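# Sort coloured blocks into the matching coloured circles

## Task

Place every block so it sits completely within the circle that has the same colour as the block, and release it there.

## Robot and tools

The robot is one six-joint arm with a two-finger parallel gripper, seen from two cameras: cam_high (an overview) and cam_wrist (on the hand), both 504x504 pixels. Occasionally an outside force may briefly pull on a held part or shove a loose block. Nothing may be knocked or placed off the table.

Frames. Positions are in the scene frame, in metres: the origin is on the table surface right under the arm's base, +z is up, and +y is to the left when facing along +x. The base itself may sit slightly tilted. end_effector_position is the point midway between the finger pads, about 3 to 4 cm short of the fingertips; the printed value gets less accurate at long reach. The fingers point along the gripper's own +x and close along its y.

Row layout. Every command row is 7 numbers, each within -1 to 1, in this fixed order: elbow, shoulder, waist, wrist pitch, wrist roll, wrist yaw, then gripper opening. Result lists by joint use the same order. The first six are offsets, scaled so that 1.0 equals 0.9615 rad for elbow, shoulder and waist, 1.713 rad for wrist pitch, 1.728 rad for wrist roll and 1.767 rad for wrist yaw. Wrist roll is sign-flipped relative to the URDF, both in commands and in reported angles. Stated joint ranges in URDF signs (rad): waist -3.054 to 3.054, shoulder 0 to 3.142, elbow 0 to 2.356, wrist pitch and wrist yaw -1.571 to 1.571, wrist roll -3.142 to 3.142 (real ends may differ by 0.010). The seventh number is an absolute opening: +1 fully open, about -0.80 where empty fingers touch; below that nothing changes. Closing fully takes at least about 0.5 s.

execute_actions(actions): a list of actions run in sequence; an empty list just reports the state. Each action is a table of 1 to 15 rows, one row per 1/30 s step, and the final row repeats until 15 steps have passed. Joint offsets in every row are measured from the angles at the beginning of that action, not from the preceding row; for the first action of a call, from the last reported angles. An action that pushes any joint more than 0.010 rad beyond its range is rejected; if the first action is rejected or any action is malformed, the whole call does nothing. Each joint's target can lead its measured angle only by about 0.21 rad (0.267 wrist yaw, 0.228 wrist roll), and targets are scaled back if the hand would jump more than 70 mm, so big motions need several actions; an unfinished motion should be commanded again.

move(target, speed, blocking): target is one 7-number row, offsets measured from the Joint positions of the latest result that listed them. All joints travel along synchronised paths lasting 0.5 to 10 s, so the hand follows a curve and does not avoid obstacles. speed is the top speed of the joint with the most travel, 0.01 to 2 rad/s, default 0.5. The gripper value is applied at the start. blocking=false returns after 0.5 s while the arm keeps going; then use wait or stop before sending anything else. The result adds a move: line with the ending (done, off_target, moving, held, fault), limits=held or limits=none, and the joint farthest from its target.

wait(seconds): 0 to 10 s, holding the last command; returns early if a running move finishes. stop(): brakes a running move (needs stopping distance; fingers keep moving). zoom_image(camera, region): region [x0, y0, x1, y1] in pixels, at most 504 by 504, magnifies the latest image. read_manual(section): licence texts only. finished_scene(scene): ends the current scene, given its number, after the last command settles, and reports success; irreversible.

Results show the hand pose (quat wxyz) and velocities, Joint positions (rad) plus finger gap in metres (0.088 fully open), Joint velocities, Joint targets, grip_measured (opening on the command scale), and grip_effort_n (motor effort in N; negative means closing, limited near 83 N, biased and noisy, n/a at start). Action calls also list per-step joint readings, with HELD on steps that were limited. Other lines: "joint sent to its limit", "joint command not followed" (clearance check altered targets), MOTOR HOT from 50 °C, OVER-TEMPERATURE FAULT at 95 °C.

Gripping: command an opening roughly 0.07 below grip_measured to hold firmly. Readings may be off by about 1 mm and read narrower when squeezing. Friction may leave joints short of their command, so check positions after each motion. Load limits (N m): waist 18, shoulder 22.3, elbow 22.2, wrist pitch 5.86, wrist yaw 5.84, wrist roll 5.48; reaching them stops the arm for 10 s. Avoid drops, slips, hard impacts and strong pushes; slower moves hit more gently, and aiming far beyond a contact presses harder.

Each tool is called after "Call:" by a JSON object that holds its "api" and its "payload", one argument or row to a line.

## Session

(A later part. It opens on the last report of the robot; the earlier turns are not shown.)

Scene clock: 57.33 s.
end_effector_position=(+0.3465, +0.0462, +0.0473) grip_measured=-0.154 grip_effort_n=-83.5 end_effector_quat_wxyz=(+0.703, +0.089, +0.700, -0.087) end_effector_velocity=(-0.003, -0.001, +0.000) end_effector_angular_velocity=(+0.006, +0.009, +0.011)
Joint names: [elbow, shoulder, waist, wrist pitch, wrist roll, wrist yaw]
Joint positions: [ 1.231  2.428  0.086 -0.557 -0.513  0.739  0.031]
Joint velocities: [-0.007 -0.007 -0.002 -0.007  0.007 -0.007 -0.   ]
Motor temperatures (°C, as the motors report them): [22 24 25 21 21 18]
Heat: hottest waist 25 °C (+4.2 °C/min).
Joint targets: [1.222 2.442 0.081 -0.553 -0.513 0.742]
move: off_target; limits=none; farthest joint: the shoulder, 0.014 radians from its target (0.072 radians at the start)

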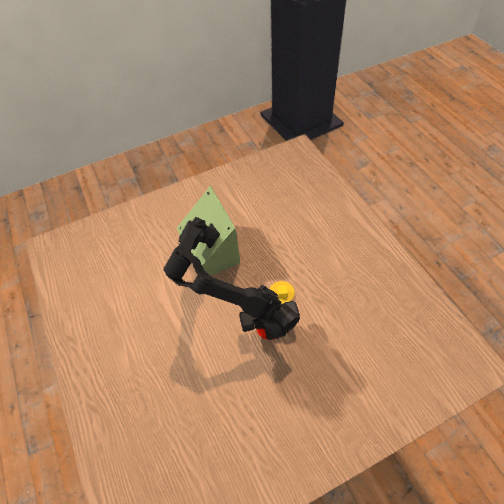

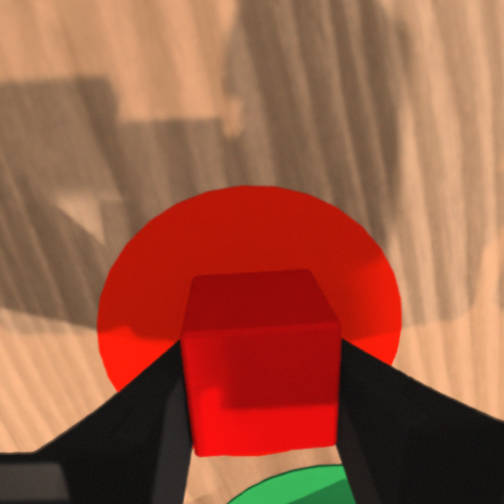

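Call:
{"api": "move", "payload": {
  "target": [0, 0, 0, 0, 0, 0, 0.6]
}}

Call:
{"api": "move", "payload": {
  "target": [0.09, -0.11, 0.13, -0.17, 0, -0.016, 1],
  "speed": 0.5
}}

Scene clock: 59.67 s.
end_effector_position=(+0.3466, +0.0462, +0.0473) grip_measured=+0.596 grip_effort_n=15.1 end_effector_quat_wxyz=(+0.704, +0.089, +0.699, -0.088) end_effector_velocity=(-0.002, -0.002, -0.002) end_effector_angular_velocity=(-0.010, +0.008, +0.028)
Joint names: [elbow, shoulder, waist, wrist pitch, wrist roll, wrist yaw]
Joint positions: [ 1.231  2.428  0.086 -0.555 -0.513  0.739  0.068]
Joint velocities: [-0.002  0.002 -0.002 -0.007  0.022  0.007  0.001]
Motor temperatures (°C, as the motors report them): [22 24 25 21 21 18]
Heat: hottest waist 25 °C (+4.0 °C/min).
Joint targets: [1.231 2.428 0.086 -0.557 -0.513 0.739]
move: done; limits=none; farthest joint: the wrist pitch, 0.002 radians from its target (0.000 radians at the start)

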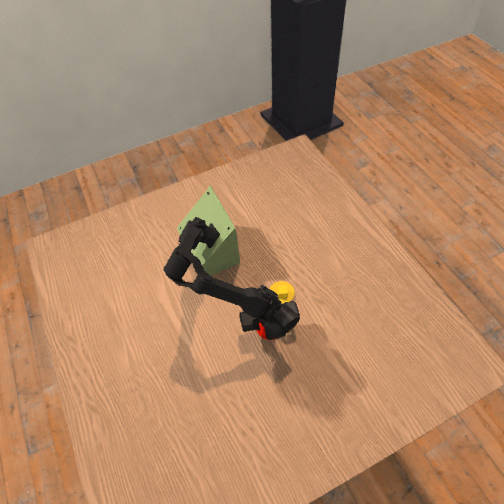

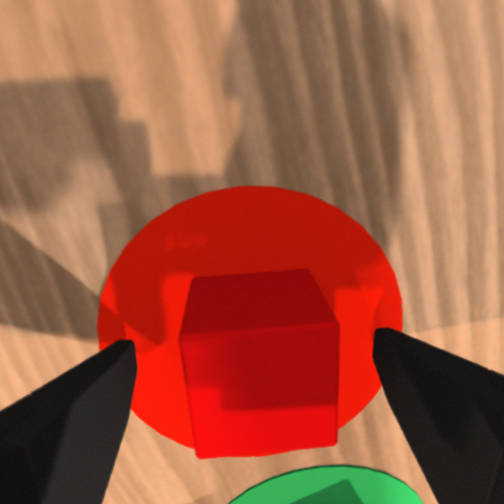

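Scene clock: 60.93 s.
end_effector_position=(+0.3420, +0.0447, +0.1126) grip_measured=+1.000 grip_effort_n=15.1 end_effector_quat_wxyz=(+0.706, +0.028, +0.707, -0.031) end_effector_velocity=(+0.001, -0.000, +0.001) end_effector_angular_velocity=(-0.004, -0.010, -0.010)
Joint names: [elbow, shoulder, waist, wrist pitch, wrist roll, wrist yaw]
Joint positions: [ 1.308  2.333  0.209 -0.845 -0.513  0.713  0.088]
Joint velocities: [-0.002 -0.002  0.002  0.007 -0.007  0.007  0.   ]
Motor temperatures (°C, as the motors report them): [22 24 26 21 21 18]
Heat: hottest waist 26 °C (+4.0 °C/min).
Joint targets: [1.317 2.322 0.211 -0.847 -0.513 0.711]
move: off_target; limits=none; farthest joint: the shoulder, 0.011 radians from its target (0.106 radians at the start)

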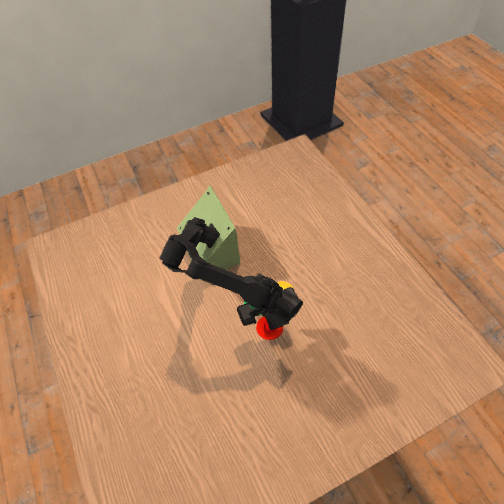

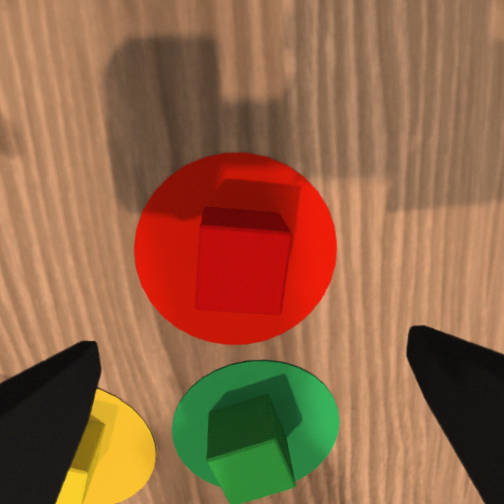

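Call:
{"api": "finished_scene", "payload": {
  "scene": 2
}}

The scene is finished: the task was done.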